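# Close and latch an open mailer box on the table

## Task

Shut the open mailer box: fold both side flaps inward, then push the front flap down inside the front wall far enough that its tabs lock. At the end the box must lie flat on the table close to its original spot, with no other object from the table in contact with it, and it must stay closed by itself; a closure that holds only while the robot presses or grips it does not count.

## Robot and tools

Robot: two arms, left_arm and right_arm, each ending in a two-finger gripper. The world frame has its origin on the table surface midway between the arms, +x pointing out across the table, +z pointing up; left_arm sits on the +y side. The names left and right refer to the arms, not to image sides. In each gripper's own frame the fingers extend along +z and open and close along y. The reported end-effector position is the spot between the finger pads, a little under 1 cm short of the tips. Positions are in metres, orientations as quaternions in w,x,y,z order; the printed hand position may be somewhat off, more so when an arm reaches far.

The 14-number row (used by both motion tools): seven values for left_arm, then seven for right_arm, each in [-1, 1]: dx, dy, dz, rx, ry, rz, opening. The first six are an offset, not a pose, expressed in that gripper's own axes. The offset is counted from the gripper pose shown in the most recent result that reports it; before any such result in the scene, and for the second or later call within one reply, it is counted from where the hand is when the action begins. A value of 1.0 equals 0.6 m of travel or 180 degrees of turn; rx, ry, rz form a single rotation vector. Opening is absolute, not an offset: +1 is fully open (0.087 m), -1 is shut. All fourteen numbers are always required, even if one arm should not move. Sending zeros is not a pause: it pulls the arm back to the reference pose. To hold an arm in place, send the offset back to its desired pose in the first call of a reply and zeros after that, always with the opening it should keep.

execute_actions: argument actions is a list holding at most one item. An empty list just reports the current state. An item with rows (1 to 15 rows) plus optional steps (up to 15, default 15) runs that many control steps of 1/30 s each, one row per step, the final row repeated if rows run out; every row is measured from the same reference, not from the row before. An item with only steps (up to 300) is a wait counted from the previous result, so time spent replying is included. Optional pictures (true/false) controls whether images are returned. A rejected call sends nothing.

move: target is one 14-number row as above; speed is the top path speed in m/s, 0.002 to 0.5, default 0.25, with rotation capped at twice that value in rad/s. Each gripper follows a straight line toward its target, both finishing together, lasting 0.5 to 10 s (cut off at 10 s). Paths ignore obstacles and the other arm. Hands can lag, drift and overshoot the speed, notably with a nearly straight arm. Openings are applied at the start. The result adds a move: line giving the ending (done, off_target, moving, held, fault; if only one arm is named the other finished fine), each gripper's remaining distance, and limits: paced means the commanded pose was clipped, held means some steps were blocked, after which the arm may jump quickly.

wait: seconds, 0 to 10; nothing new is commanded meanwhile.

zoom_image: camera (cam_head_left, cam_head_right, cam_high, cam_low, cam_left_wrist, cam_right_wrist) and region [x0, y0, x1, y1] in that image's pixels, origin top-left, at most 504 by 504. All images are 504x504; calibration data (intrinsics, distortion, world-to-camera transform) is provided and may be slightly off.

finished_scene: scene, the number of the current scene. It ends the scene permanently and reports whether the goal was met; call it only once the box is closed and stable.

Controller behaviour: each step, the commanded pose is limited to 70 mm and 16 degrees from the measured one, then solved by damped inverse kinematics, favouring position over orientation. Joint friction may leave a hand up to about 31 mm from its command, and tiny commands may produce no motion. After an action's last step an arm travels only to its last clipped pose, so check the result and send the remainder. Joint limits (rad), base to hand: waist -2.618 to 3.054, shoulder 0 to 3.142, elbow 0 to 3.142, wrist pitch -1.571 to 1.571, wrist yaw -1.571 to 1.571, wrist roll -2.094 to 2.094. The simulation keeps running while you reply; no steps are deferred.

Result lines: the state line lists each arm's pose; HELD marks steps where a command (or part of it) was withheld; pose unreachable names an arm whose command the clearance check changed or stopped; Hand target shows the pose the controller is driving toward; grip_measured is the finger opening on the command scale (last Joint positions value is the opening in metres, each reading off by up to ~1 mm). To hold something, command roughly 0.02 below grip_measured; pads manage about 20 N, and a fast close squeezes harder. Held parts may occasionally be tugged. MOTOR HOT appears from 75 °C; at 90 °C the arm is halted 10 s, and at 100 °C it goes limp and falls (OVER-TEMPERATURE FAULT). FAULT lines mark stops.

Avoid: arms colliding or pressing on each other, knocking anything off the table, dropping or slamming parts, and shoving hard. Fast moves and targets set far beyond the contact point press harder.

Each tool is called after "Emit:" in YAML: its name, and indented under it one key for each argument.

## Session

Emit:
execute_actions:
  actions: []

Scene clock: 0.00 s of 5140.00 s.
left_arm: end_effector_position=(+0.3128, +0.5508, +0.2517) grip_measured=+0.979 end_effector_quat_wxyz=(-0.541, +0.589, -0.517, +0.305) | right_arm: end_effector_position=(+0.1221, -0.0676, +0.2941) grip_measured=+1.000 end_effector_quat_wxyz=(-0.127, +0.063, +0.914, +0.379)
Joint positions: left_arm=[ 1.178  1.269  0.853  0.125  0.652 -1.185  0.087] | right_arm=[ 0.769  1.43   1.569 -1.256 -0.712  1.033  0.087]
Joint velocities: left_arm=[-0.012 -0.017  0.007  0.007 -0.007  0.037  0.   ] | right_arm=[ 0.007 -0.012 -0.012 -0.066 -0.007 -0.051  0.   ]
Motor temperatures (°C, as the motors report them): left_arm=[22 29 27 27 21 22] | right_arm=[21 33 28 27 22 22]
Hand target (left_arm): +0.313, +0.551, +0.252; -0.541, +0.589, -0.517, +0.305
Hand target (right_arm): +0.122, -0.068, +0.294; -0.127, +0.063, +0.914, +0.379
camera_calibration (this result's frames):
cam_left_wrist: T_world_to_cam=[[0.276819, -0.127196, 0.952467, -0.256787], [-0.538831, -0.84125, 0.0442593, 0.637252], [0.795633, -0.525471, -0.301411, 0.257281], [0, 0, 0, 1]] pos_world=[0.209753, 0.63862, 0.293924]
cam_right_wrist: T_world_to_cam=[[-0.201781, -0.718916, -0.665165, 0.167144], [-0.479183, -0.519841, 0.707212, -0.162368], [-0.854206, 0.461437, -0.239599, 0.345988], [0, 0, 0, 1]] pos_world=[0.251467, -0.123895, 0.308904]

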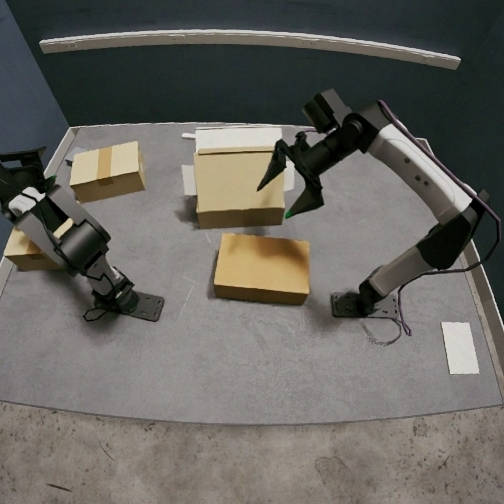

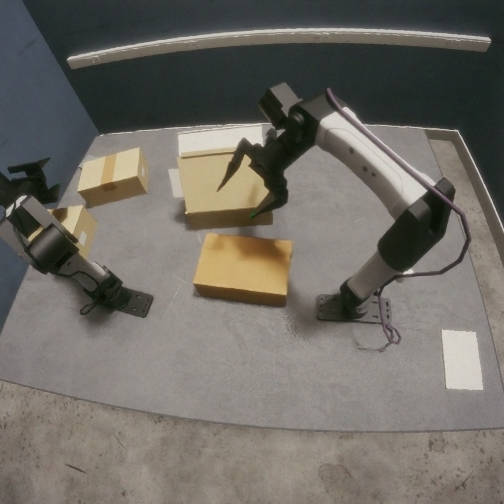

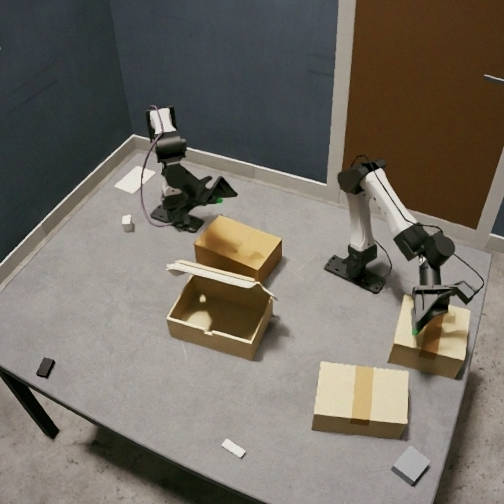

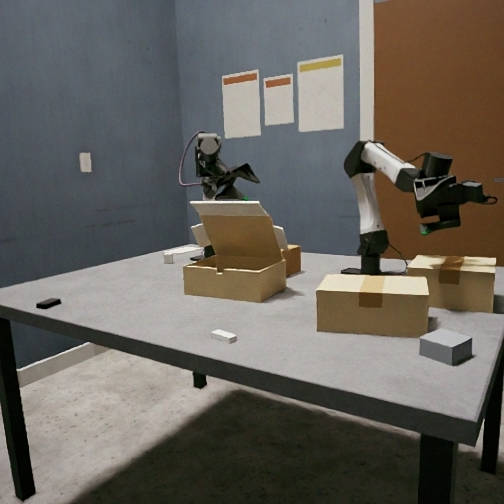

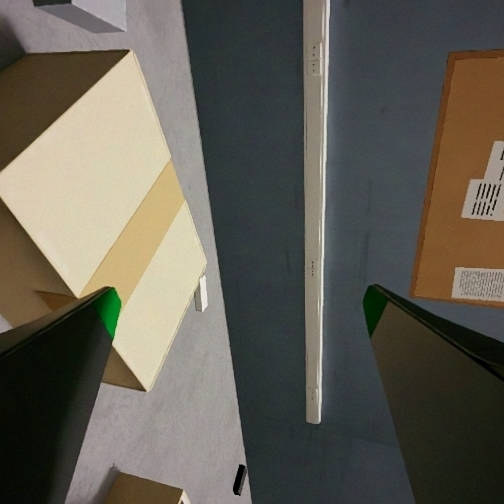

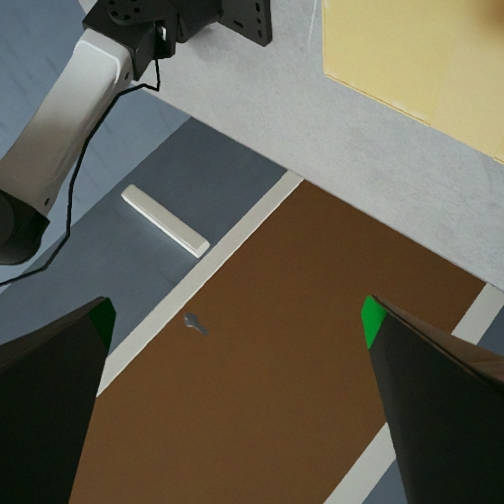

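Emit:
move:
  target: [0.49,0.064,-0.145,0.363,0.506,0.212,-1, -0.43,-0.329,-0.137,-0.224,-0.139,-0.351,0.2]
  speed: 0.2

Scene clock: 24.10 s of 5140.00 s.
left_arm: end_effector_position=(+0.3122, +0.2540, +0.1903) grip_measured=-1.000 end_effector_quat_wxyz=(+0.434, +0.184, +0.683, -0.558) | right_arm: end_effector_position=(+0.3380, -0.2662, +0.1458) grip_measured=+0.200 end_effector_quat_wxyz=(+0.334, -0.265, +0.699, +0.575)
Joint positions: left_arm=[ 0.569  1.699  0.627  1.561  1.574 -1.136  0.   ] | right_arm=[-0.195  2.051  1.458 -1.555 -1.431 -1.47   0.053]
Joint velocities: left_arm=[-0.022  0.002 -0.002  0.007 -0.037  0.037  0.   ] | right_arm=[ 0.002 -0.017 -0.007  0.007  0.022  0.007  0.   ]
Motor temperatures (°C, as the motors report them): left_arm=[22 30 30 31 21 22] | right_arm=[21 32 30 28 22 22]
Hand target (left_arm): +0.309, +0.251, +0.182; +0.424, +0.182, +0.685, -0.564
Hand target (right_arm): +0.343, -0.269, +0.148; +0.338, -0.261, +0.697, +0.575
Off the commanded pose (left_arm): 0.016 m, 23 deg; orientation clipped at the last step of the last action.
Off the commanded pose (right_arm): 0.007 m, 12 deg.
joint sent to its limit (left arm) — the command would take joint 4 (wrist pitch) past its upper limit and joint 5 (wrist yaw) past its upper limit, so those joints were sent only as far as their limits.
joint sent to its limit (right arm) — the command would take joint 4 (wrist pitch) past its lower limit, so that joint was sent only as far as its limit.
After step 90, 15.43 s passed at rest.
move: off_target (left_arm, right_arm); limits=paced
camera_calibration (this result's frames):
cam_left_wrist: T_world_to_cam=[[-0.741295, -0.308561, 0.596047, 0.19585], [-0.645525, 0.57095, -0.507261, 0.169457], [-0.183792, -0.760793, -0.622426, 0.509942], [0, 0, 0, 1]] pos_world=[0.348295, 0.351641, 0.286624]
cam_right_wrist: T_world_to_cam=[[0.753666, -0.21908, -0.619671, -0.227255], [-0.545126, -0.73507, -0.403124, 0.0695842], [-0.367186, 0.641619, -0.673424, 0.533134], [0, 0, 0, 1]] pos_world=[0.404965, -0.340707, 0.246253]

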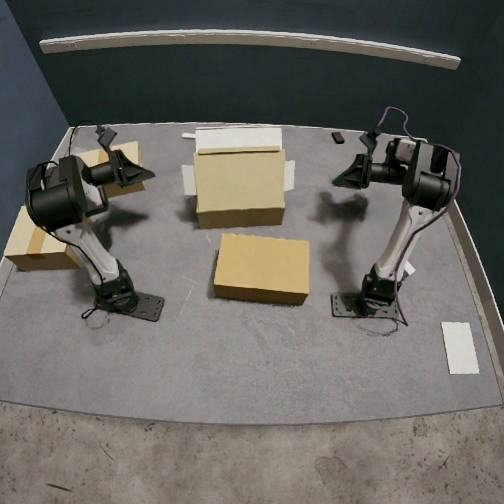

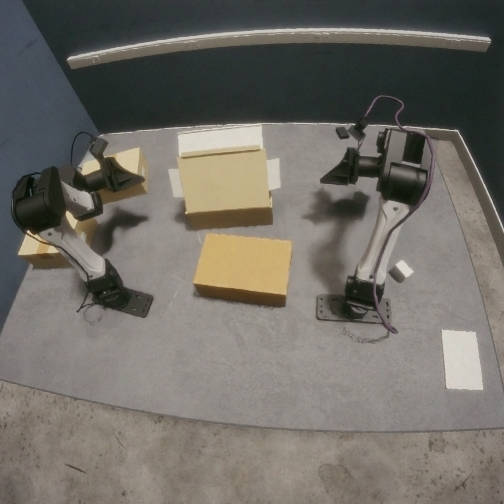

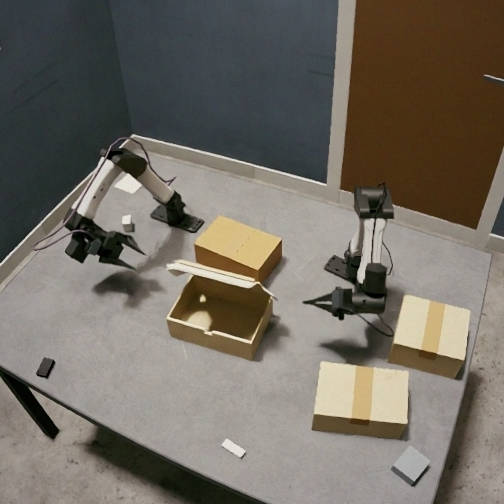

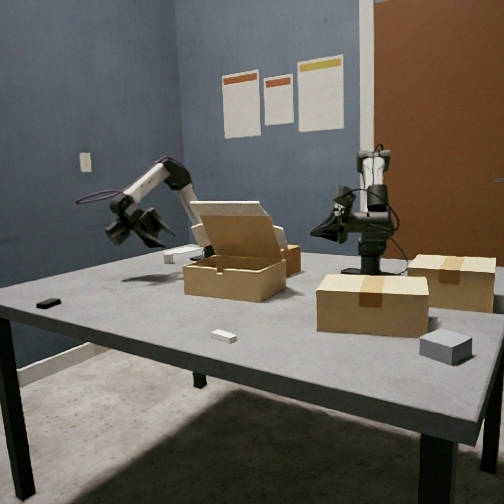

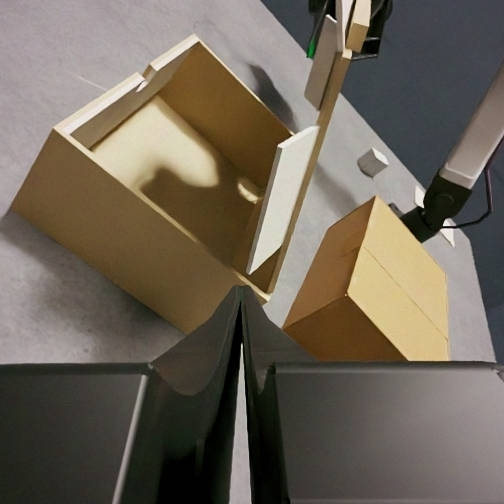

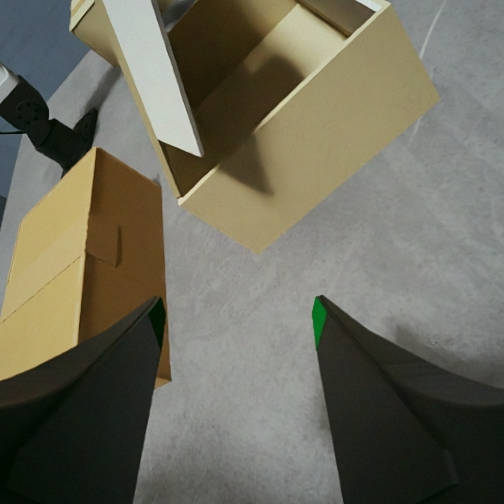

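Emit:
move:
  target: [0,0,0,0,0,0,-1, 0,0.06,0.14,0,0,0,0.6]
  speed: 0.1

Scene clock: 30.33 s of 5140.00 s.
left_arm: end_effector_position=(+0.3123, +0.2541, +0.1902) grip_measured=-1.000 end_effector_quat_wxyz=(+0.435, +0.185, +0.683, -0.557) | right_arm: end_effector_position=(+0.3247, -0.1791, +0.1522) grip_measured=+0.600 end_effector_quat_wxyz=(+0.321, -0.265, +0.702, +0.578)
Joint positions: left_arm=[ 0.569  1.699  0.627  1.561  1.574 -1.132  0.   ] | right_arm=[ 0.067  1.654  0.891  0.11  -1.362  0.061  0.07 ]
Joint velocities: left_arm=[ 0.007 -0.017  0.022 -0.095 -0.037  0.007  0.   ] | right_arm=[ 0.002  0.007 -0.027  0.007 -0.037  0.066  0.001]
Motor temperatures (°C, as the motors report them): left_arm=[22 31 30 30 21 22] | right_arm=[21 33 30 28 22 22]
Hand target (left_arm): +0.312, +0.254, +0.190; +0.434, +0.184, +0.683, -0.558
Hand target (right_arm): +0.322, -0.178, +0.156; +0.328, -0.269, +0.699, +0.575
Off the commanded pose (left_arm): 0.000 m, 0 deg.
Off the commanded pose (right_arm): 0.007 m, 2 deg.
After step 90, 0.10 s passed at rest.
move: done
camera_calibration (this result's frames):
cam_left_wrist: T_world_to_cam=[[-0.743178, -0.30935, 0.593287, 0.197306], [-0.643915, 0.57163, -0.50854, 0.169024], [-0.181824, -0.759962, -0.624018, 0.509418], [0, 0, 0, 1]] pos_world=[0.348095, 0.351556, 0.286782]
cam_right_wrist: T_world_to_cam=[[0.744169, -0.210832, -0.633848, -0.187493], [-0.541217, -0.746473, -0.387121, 0.12324], [-0.391532, 0.631133, -0.669607, 0.482124], [0, 0, 0, 1]] pos_world=[0.394994, -0.251819, 0.251701]

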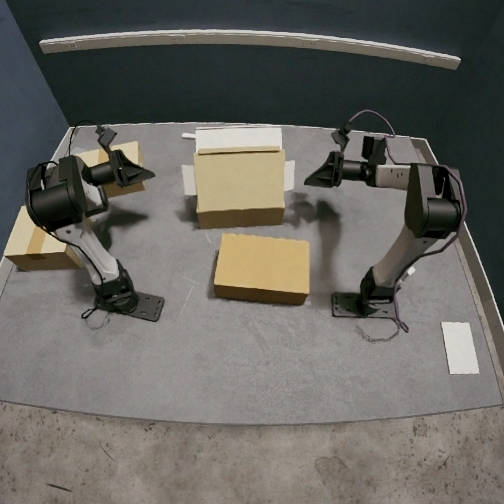

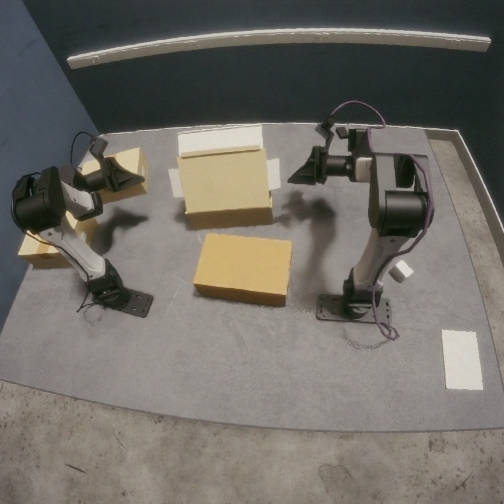

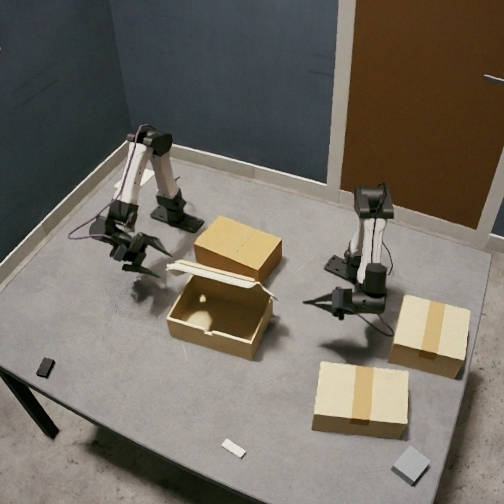

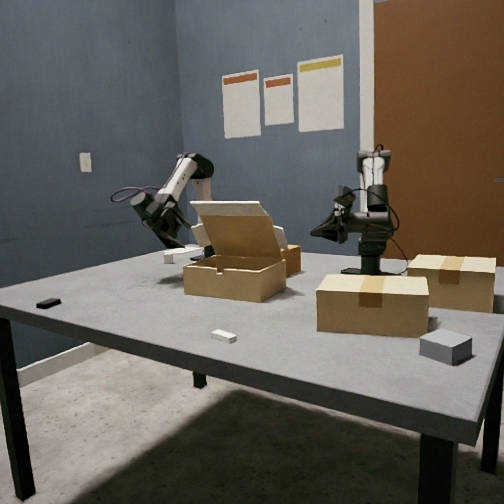

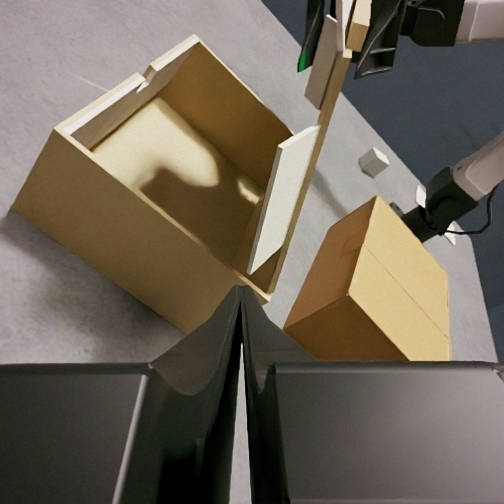

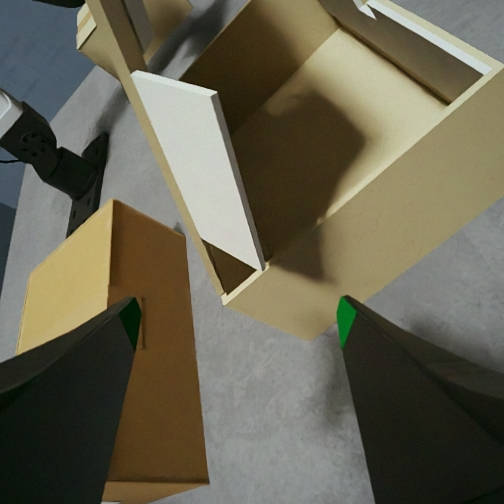

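Emit:
move:
  target: [0,0,0,0,0,0,-1, -0.05,0.03,0.15,0,0,0,0.6]
  speed: 0.08

Emit:
move:
  target: [0,0,0,0,0,0,-1, 0,0,0,0,0,0,-1]

Scene clock: 33.53 s of 5140.00 s.
left_arm: end_effector_position=(+0.3123, +0.2541, +0.1902) grip_measured=-1.000 end_effector_quat_wxyz=(+0.435, +0.185, +0.683, -0.557) | right_arm: end_effector_position=(+0.3376, -0.0925, +0.1703) grip_measured=+0.600 end_effector_quat_wxyz=(+0.312, -0.265, +0.707, +0.577)
Joint positions: left_arm=[ 0.569  1.699  0.627  1.561  1.574 -1.132  0.   ] | right_arm=[ 0.32   1.714  0.959  0.416 -1.136  0.407  0.07 ]
Joint velocities: left_arm=[ 0.007 -0.002 -0.027  0.022 -0.037 -0.066  0.   ] | right_arm=[ 0.007 -0.002 -0.002 -0.051 -0.022 -0.007  0.001]
Motor temperatures (°C, as the motors report them): left_arm=[22 31 30 30 21 22] | right_arm=[21 33 30 28 22 22]
Hand target (left_arm): +0.312, +0.254, +0.190; +0.435, +0.185, +0.683, -0.557
Hand target (right_arm): +0.344, -0.089, +0.174; +0.320, -0.267, +0.703, +0.576
Off the commanded pose (left_arm): 0.000 m, 0 deg.
Off the commanded pose (right_arm): 0.010 m, 1 deg.
move: done
camera_calibration (this result's frames):
cam_left_wrist: T_world_to_cam=[[-0.743178, -0.30935, 0.593287, 0.197306], [-0.643915, 0.57163, -0.50854, 0.169024], [-0.181824, -0.759962, -0.624018, 0.509418], [0, 0, 0, 1]] pos_world=[0.348095, 0.351556, 0.286782]
cam_right_wrist: T_world_to_cam=[[0.734911, -0.21421, -0.643444, -0.162888], [-0.543042, -0.75421, -0.369152, 0.198684], [-0.406216, 0.620711, -0.670602, 0.448744], [0, 0, 0, 1]] pos_world=[0.409889, -0.163583, 0.269463]

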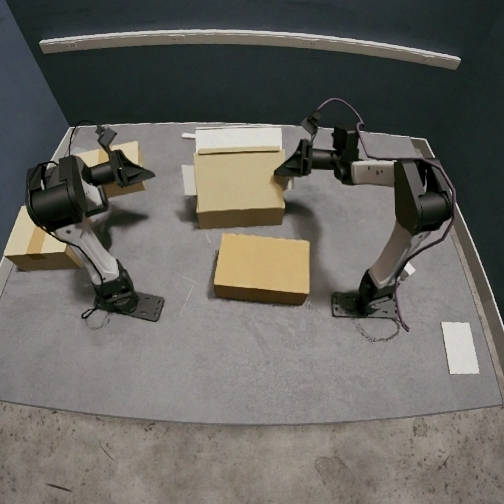

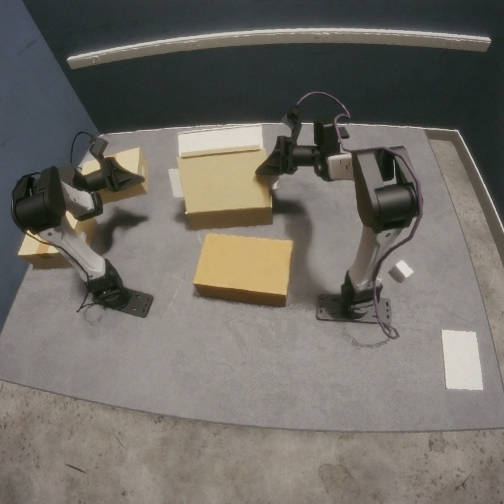

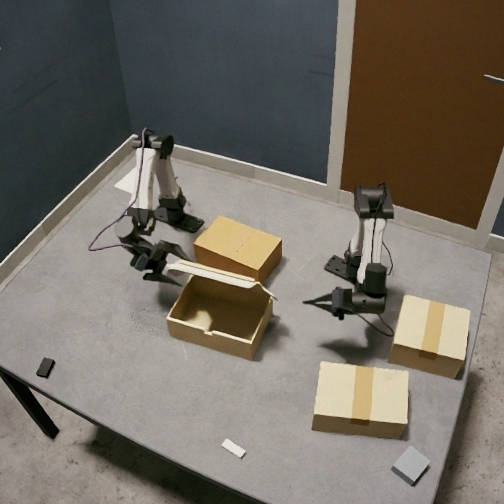

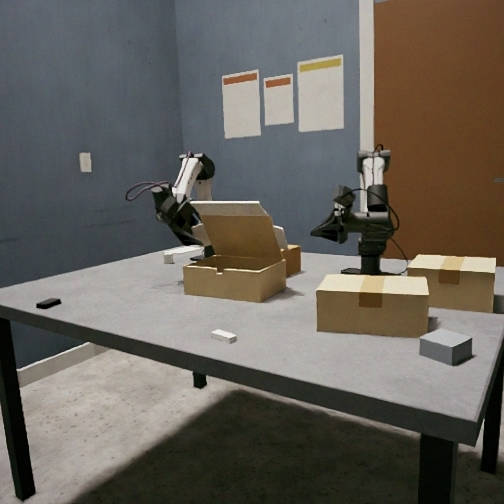

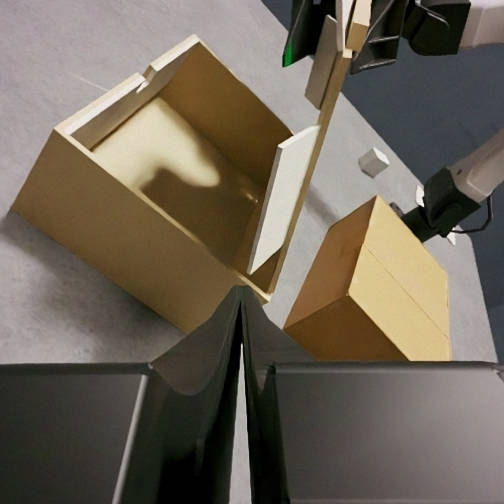

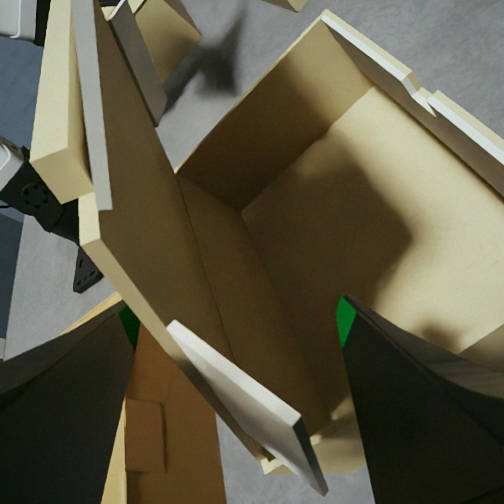

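Scene clock: 34.03 s of 5140.00 s.
left_arm: end_effector_position=(+0.3123, +0.2541, +0.1902) grip_measured=-1.000 end_effector_quat_wxyz=(+0.435, +0.185, +0.683, -0.557) | right_arm: end_effector_position=(+0.3350, -0.0921, +0.1711) grip_measured=-0.830 end_effector_quat_wxyz=(+0.307, -0.267, +0.705, +0.581)
Joint positions: left_arm=[ 0.569  1.699  0.627  1.561  1.574 -1.132  0.   ] | right_arm=[ 0.32   1.714  0.959  0.416 -1.15   0.411  0.007]
Joint velocities: left_arm=[ 0.002 -0.002  0.012  0.007 -0.037 -0.037  0.   ] | right_arm=[ 0.002  0.012 -0.002 -0.022 -0.007 -0.007  0.   ]
Motor temperatures (°C, as the motors report them): left_arm=[22 31 30 30 21 22] | right_arm=[21 33 30 28 22 22]
Hand target (left_arm): +0.312, +0.254, +0.190; +0.435, +0.185, +0.683, -0.557
Hand target (right_arm): +0.338, -0.092, +0.170; +0.312, -0.265, +0.707, +0.577
Off the commanded pose (left_arm): 0.000 m, 0 deg.
Off the commanded pose (right_arm): 0.003 m, 1 deg.
move: done
camera_calibration (this result's frames):
cam_left_wrist: T_world_to_cam=[[-0.743178, -0.30935, 0.593287, 0.197306], [-0.643915, 0.57163, -0.50854, 0.169024], [-0.181824, -0.759962, -0.624018, 0.509418], [0, 0, 0, 1]] pos_world=[0.348095, 0.351556, 0.286782]
cam_right_wrist: T_world_to_cam=[[0.734353, -0.201644, -0.648125, -0.158271], [-0.535195, -0.759306, -0.370164, 0.194966], [-0.417484, 0.618704, -0.665517, 0.450819], [0, 0, 0, 1]] pos_world=[0.40878, -0.162799, 0.269618]

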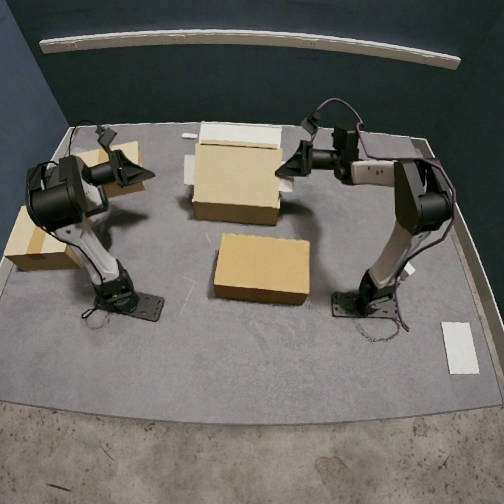

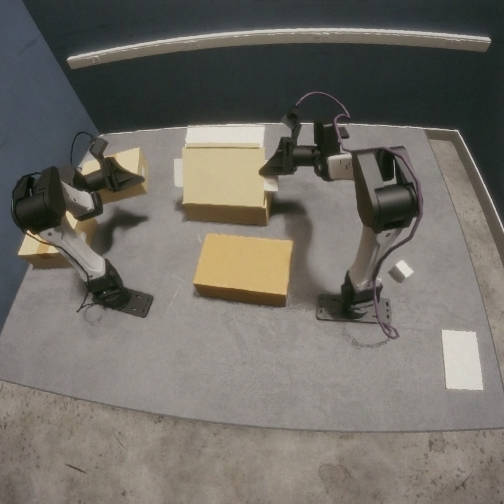

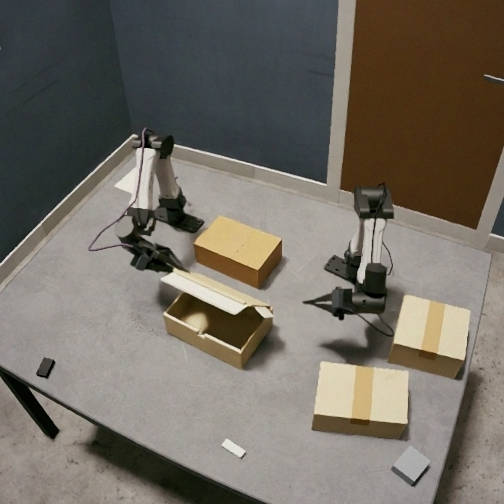

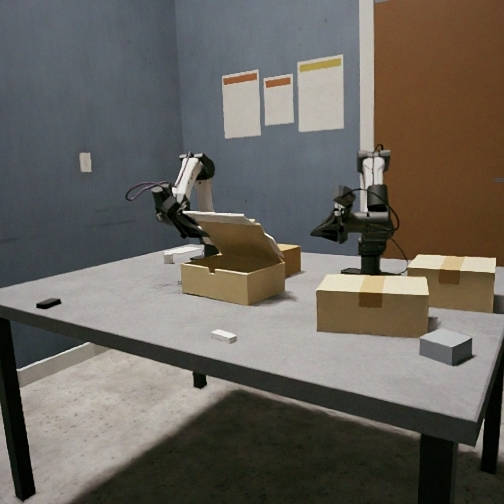

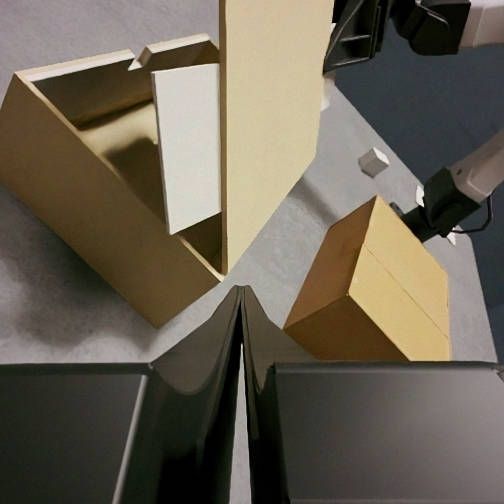

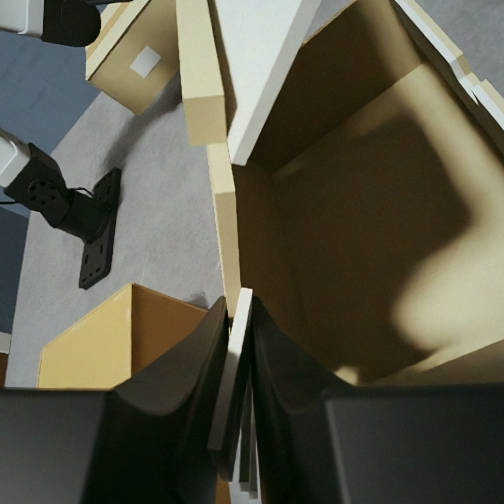

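Emit:
move:
  target: [0,0,0,0,0,0,-1, 0,0,0,-0.08,0,0,-1]
  speed: 0.05

Scene clock: 40.23 s of 5140.00 s.
left_arm: end_effector_position=(+0.3123, +0.2541, +0.1902) grip_measured=-1.000 end_effector_quat_wxyz=(+0.435, +0.185, +0.683, -0.557) | right_arm: end_effector_position=(+0.3322, -0.0902, +0.1706) grip_measured=-0.864 end_effector_quat_wxyz=(+0.271, -0.303, +0.631, +0.661)
Joint positions: left_arm=[ 0.569  1.699  0.627  1.561  1.574 -1.132  0.   ] | right_arm=[ 0.298  1.939  0.959  1.09  -1.376  0.841  0.006]
Joint velocities: left_arm=[-0.002 -0.002  0.027 -0.095 -0.037  0.051  0.   ] | right_arm=[ 0.017  0.007 -0.017  0.007 -0.022  0.198  0.   ]
Motor temperatures (°C, as the motors report them): left_arm=[22 31 30 30 21 22] | right_arm=[21 33 30 29 22 22]
Hand target (left_arm): +0.312, +0.254, +0.190; +0.435, +0.185, +0.683, -0.557
Hand target (right_arm): +0.335, -0.092, +0.171; +0.272, -0.304, +0.628, +0.663
Off the commanded pose (left_arm): 0.000 m, 0 deg.
Off the commanded pose (right_arm): 0.004 m, 1 deg.
After step 90, 0.17 s passed at rest.
move: done
camera_calibration (this result's frames):
cam_left_wrist: T_world_to_cam=[[-0.743178, -0.30935, 0.593287, 0.197306], [-0.643915, 0.57163, -0.50854, 0.169024], [-0.181824, -0.759962, -0.624018, 0.509418], [0, 0, 0, 1]] pos_world=[0.348095, 0.351556, 0.286782]
cam_right_wrist: T_world_to_cam=[[0.74545, 0.0379296, -0.665481, -0.135252], [-0.397297, -0.776371, -0.489289, 0.167701], [-0.535218, 0.629134, -0.563676, 0.470674], [0, 0, 0, 1]] pos_world=[0.419364, -0.16079, 0.257355]

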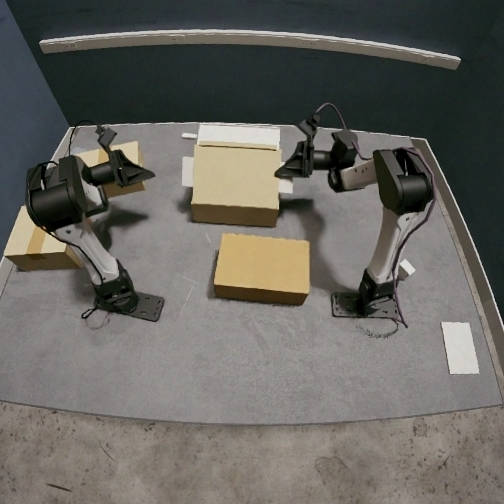

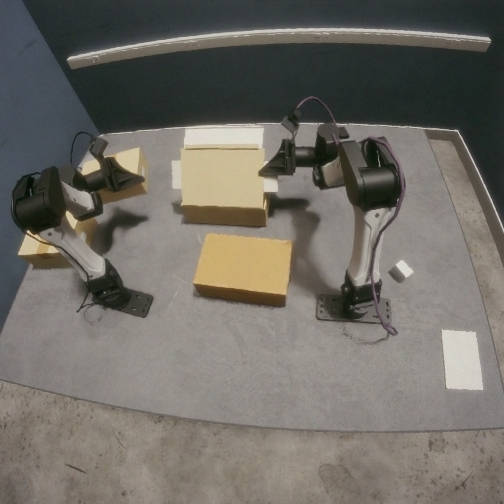

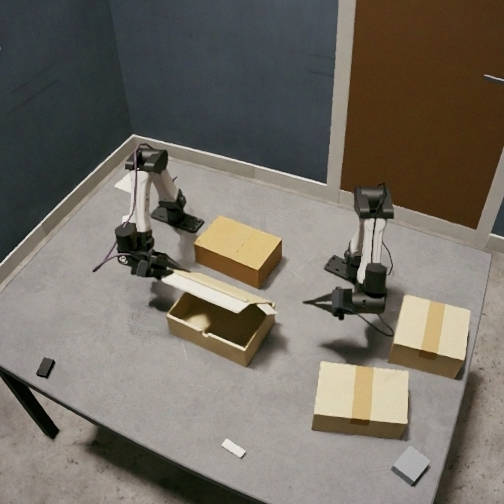

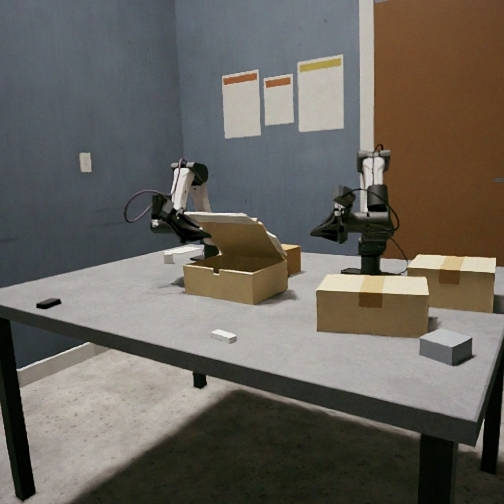

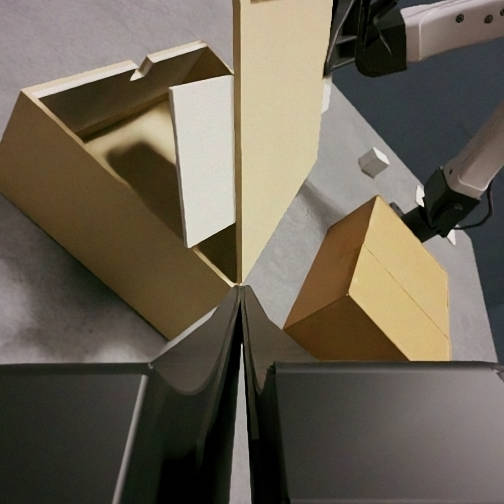

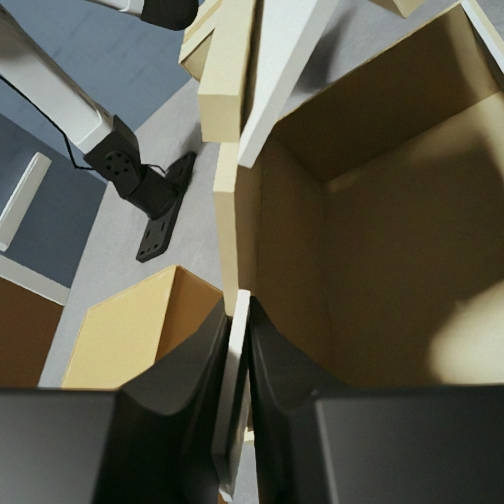

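Emit:
move:
  target: [0,0.03,0.14,0,0,0,-1, 0,0,0,0,0,0,-1]
  speed: 0.07

Scene clock: 43.60 s of 5140.00 s.
left_arm: end_effector_position=(+0.3564, +0.1841, +0.1792) grip_measured=-1.000 end_effector_quat_wxyz=(+0.440, +0.185, +0.676, -0.562) | right_arm: end_effector_position=(+0.3320, -0.0901, +0.1716) grip_measured=-0.864 end_effector_quat_wxyz=(+0.273, -0.306, +0.628, +0.661)
Joint positions: left_arm=[ 0.307  1.698  0.715  1.051  1.312 -0.705  0.   ] | right_arm=[ 0.298  1.94   0.959  1.106 -1.377  0.848  0.006]
Joint velocities: left_arm=[ 0.012 -0.012  0.022 -0.154 -0.007  0.081  0.   ] | right_arm=[ 0.007  0.012  0.002 -0.081  0.007 -0.007  0.   ]
Motor temperatures (°C, as the motors report them): left_arm=[22 31 30 29 21 22] | right_arm=[21 34 30 29 22 22]
Hand target (left_arm): +0.358, +0.182, +0.182; +0.437, +0.184, +0.678, -0.561
Hand target (right_arm): +0.332, -0.090, +0.171; +0.271, -0.303, +0.630, +0.661
Off the commanded pose (left_arm): 0.003 m, 1 deg.
Off the commanded pose (right_arm): 0.001 m, 0 deg.
move: done
camera_calibration (this result's frames):
cam_left_wrist: T_world_to_cam=[[-0.749539, -0.298924, 0.590623, 0.215777], [-0.637982, 0.564177, -0.524102, 0.233919], [-0.176549, -0.769642, -0.613581, 0.45543], [0, 0, 0, 1]] pos_world=[0.391376, 0.283047, 0.274598]
cam_right_wrist: T_world_to_cam=[[0.750165, 0.0412518, -0.659962, -0.136672], [-0.392445, -0.775499, -0.494558, 0.167534], [-0.532202, 0.629999, -0.565564, 0.47058], [0, 0, 0, 1]] pos_world=[0.418718, -0.160905, 0.2588]

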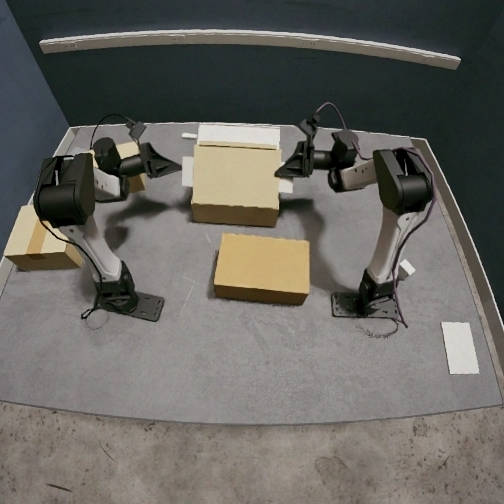

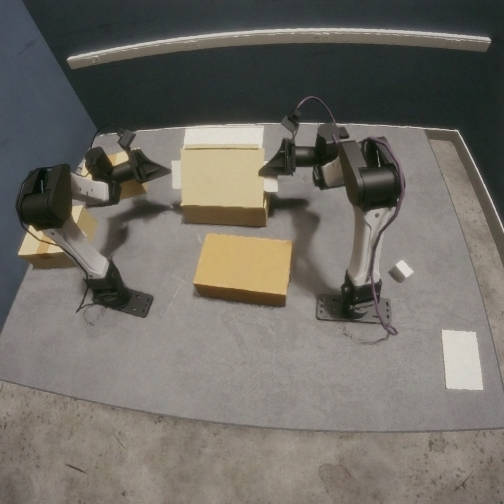

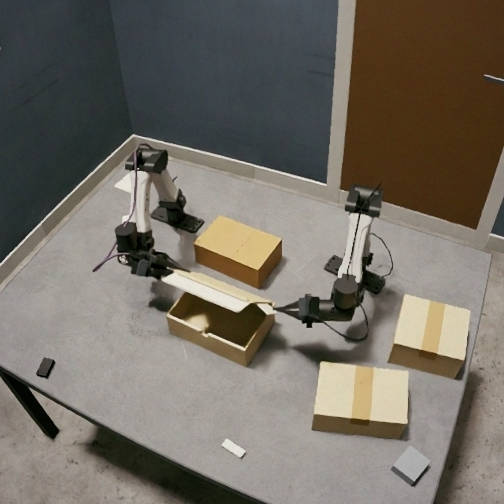

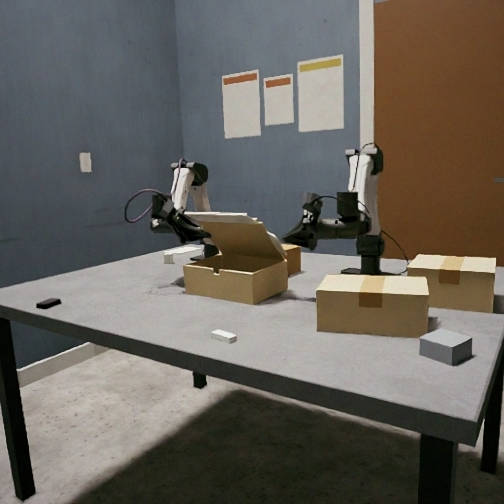

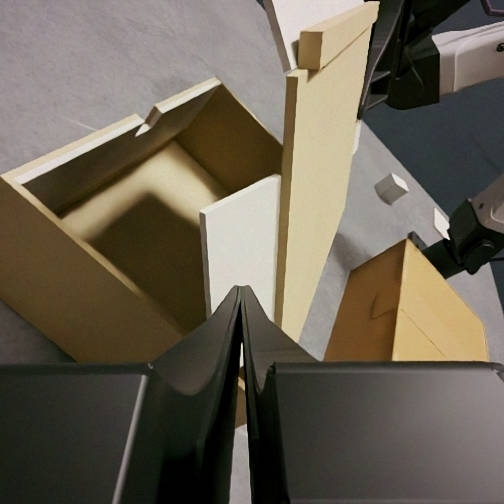

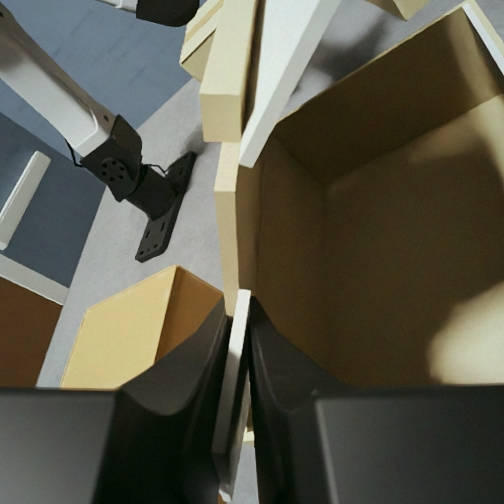

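Emit:
move:
  target: [0.04,0.01,0.13,0,0,0,-1, 0,0,0,0,0,0,-1]
  speed: 0.04

Scene clock: 47.20 s of 5140.00 s.
left_arm: end_effector_position=(+0.3910, +0.1321, +0.1722) grip_measured=-1.000 end_effector_quat_wxyz=(+0.483, +0.166, +0.669, -0.540) | right_arm: end_effector_position=(+0.3413, -0.1025, +0.1717) grip_measured=-0.865 end_effector_quat_wxyz=(+0.282, -0.291, +0.635, +0.658)
Joint positions: left_arm=[ 0.128  1.792  0.756  1.133  1.042 -0.683  0.   ] | right_arm=[ 0.261  1.94   0.959  1.104 -1.378  0.858  0.006]
Joint velocities: left_arm=[-0.007  0.002  0.007 -0.022 -0.007  0.007  0.   ] | right_arm=[ 0.007 -0.007 -0.007  0.007 -0.007 -0.037 -0.   ]
Motor temperatures (°C, as the motors report them): left_arm=[22 32 31 30 21 22] | right_arm=[21 34 31 29 22 22]
Hand target (left_arm): +0.377, +0.109, +0.160; +0.441, +0.184, +0.674, -0.564
Hand target (right_arm): +0.332, -0.091, +0.172; +0.273, -0.305, +0.628, +0.661
Off the commanded pose (left_arm): 0.031 m, 6 deg.
Off the commanded pose (right_arm): 0.015 m, 2 deg.
move: off_target (left_arm, right_arm)
camera_calibration (this result's frames):
cam_left_wrist: T_world_to_cam=[[-0.748653, -0.360449, 0.556412, 0.243986], [-0.658715, 0.499275, -0.562866, 0.305005], [-0.074918, -0.787909, -0.611217, 0.379584], [0, 0, 0, 1]] pos_world=[0.41201, 0.234741, 0.267929]
cam_right_wrist: T_world_to_cam=[[0.74412, 0.0137411, -0.667905, -0.142448], [-0.425348, -0.761199, -0.489546, 0.173468], [-0.515135, 0.648373, -0.560578, 0.478582], [0, 0, 0, 1]] pos_world=[0.426317, -0.176299, 0.258062]

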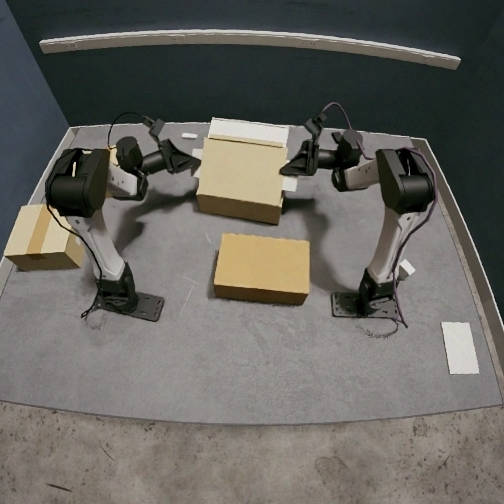

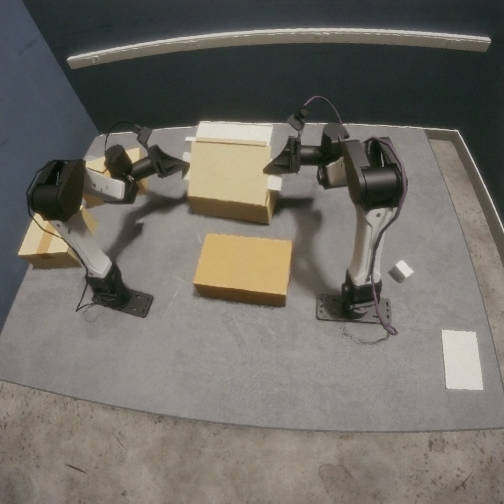

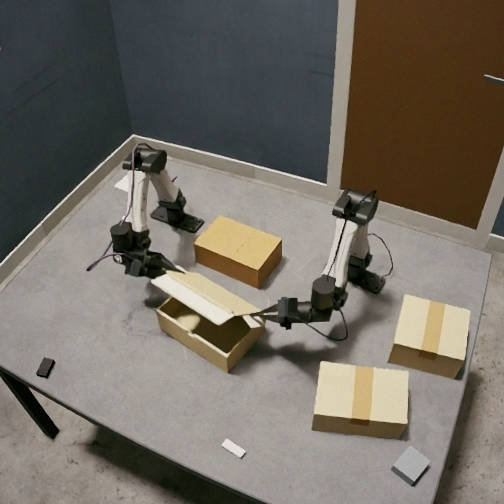

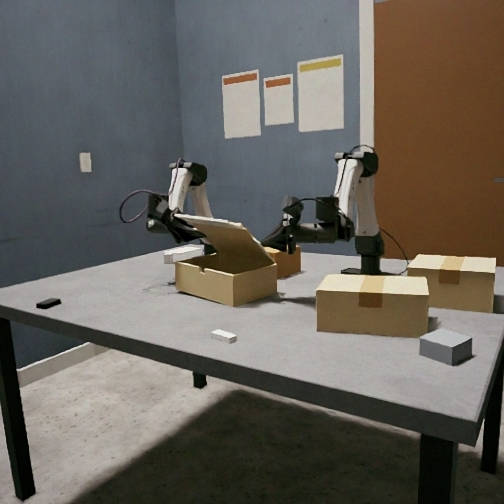

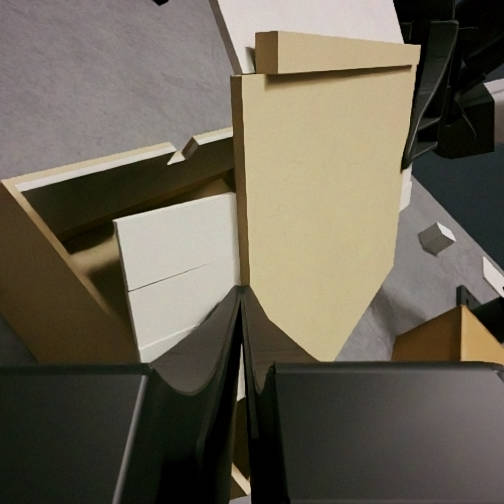

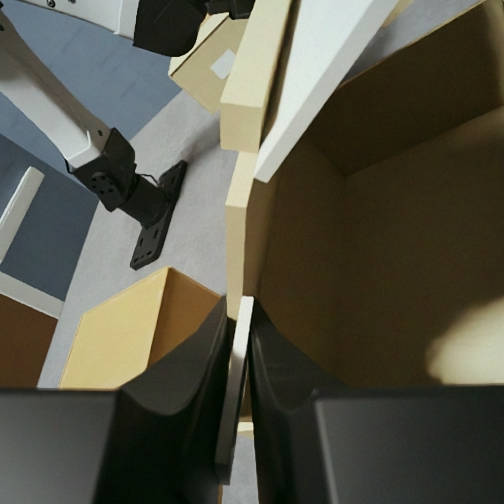

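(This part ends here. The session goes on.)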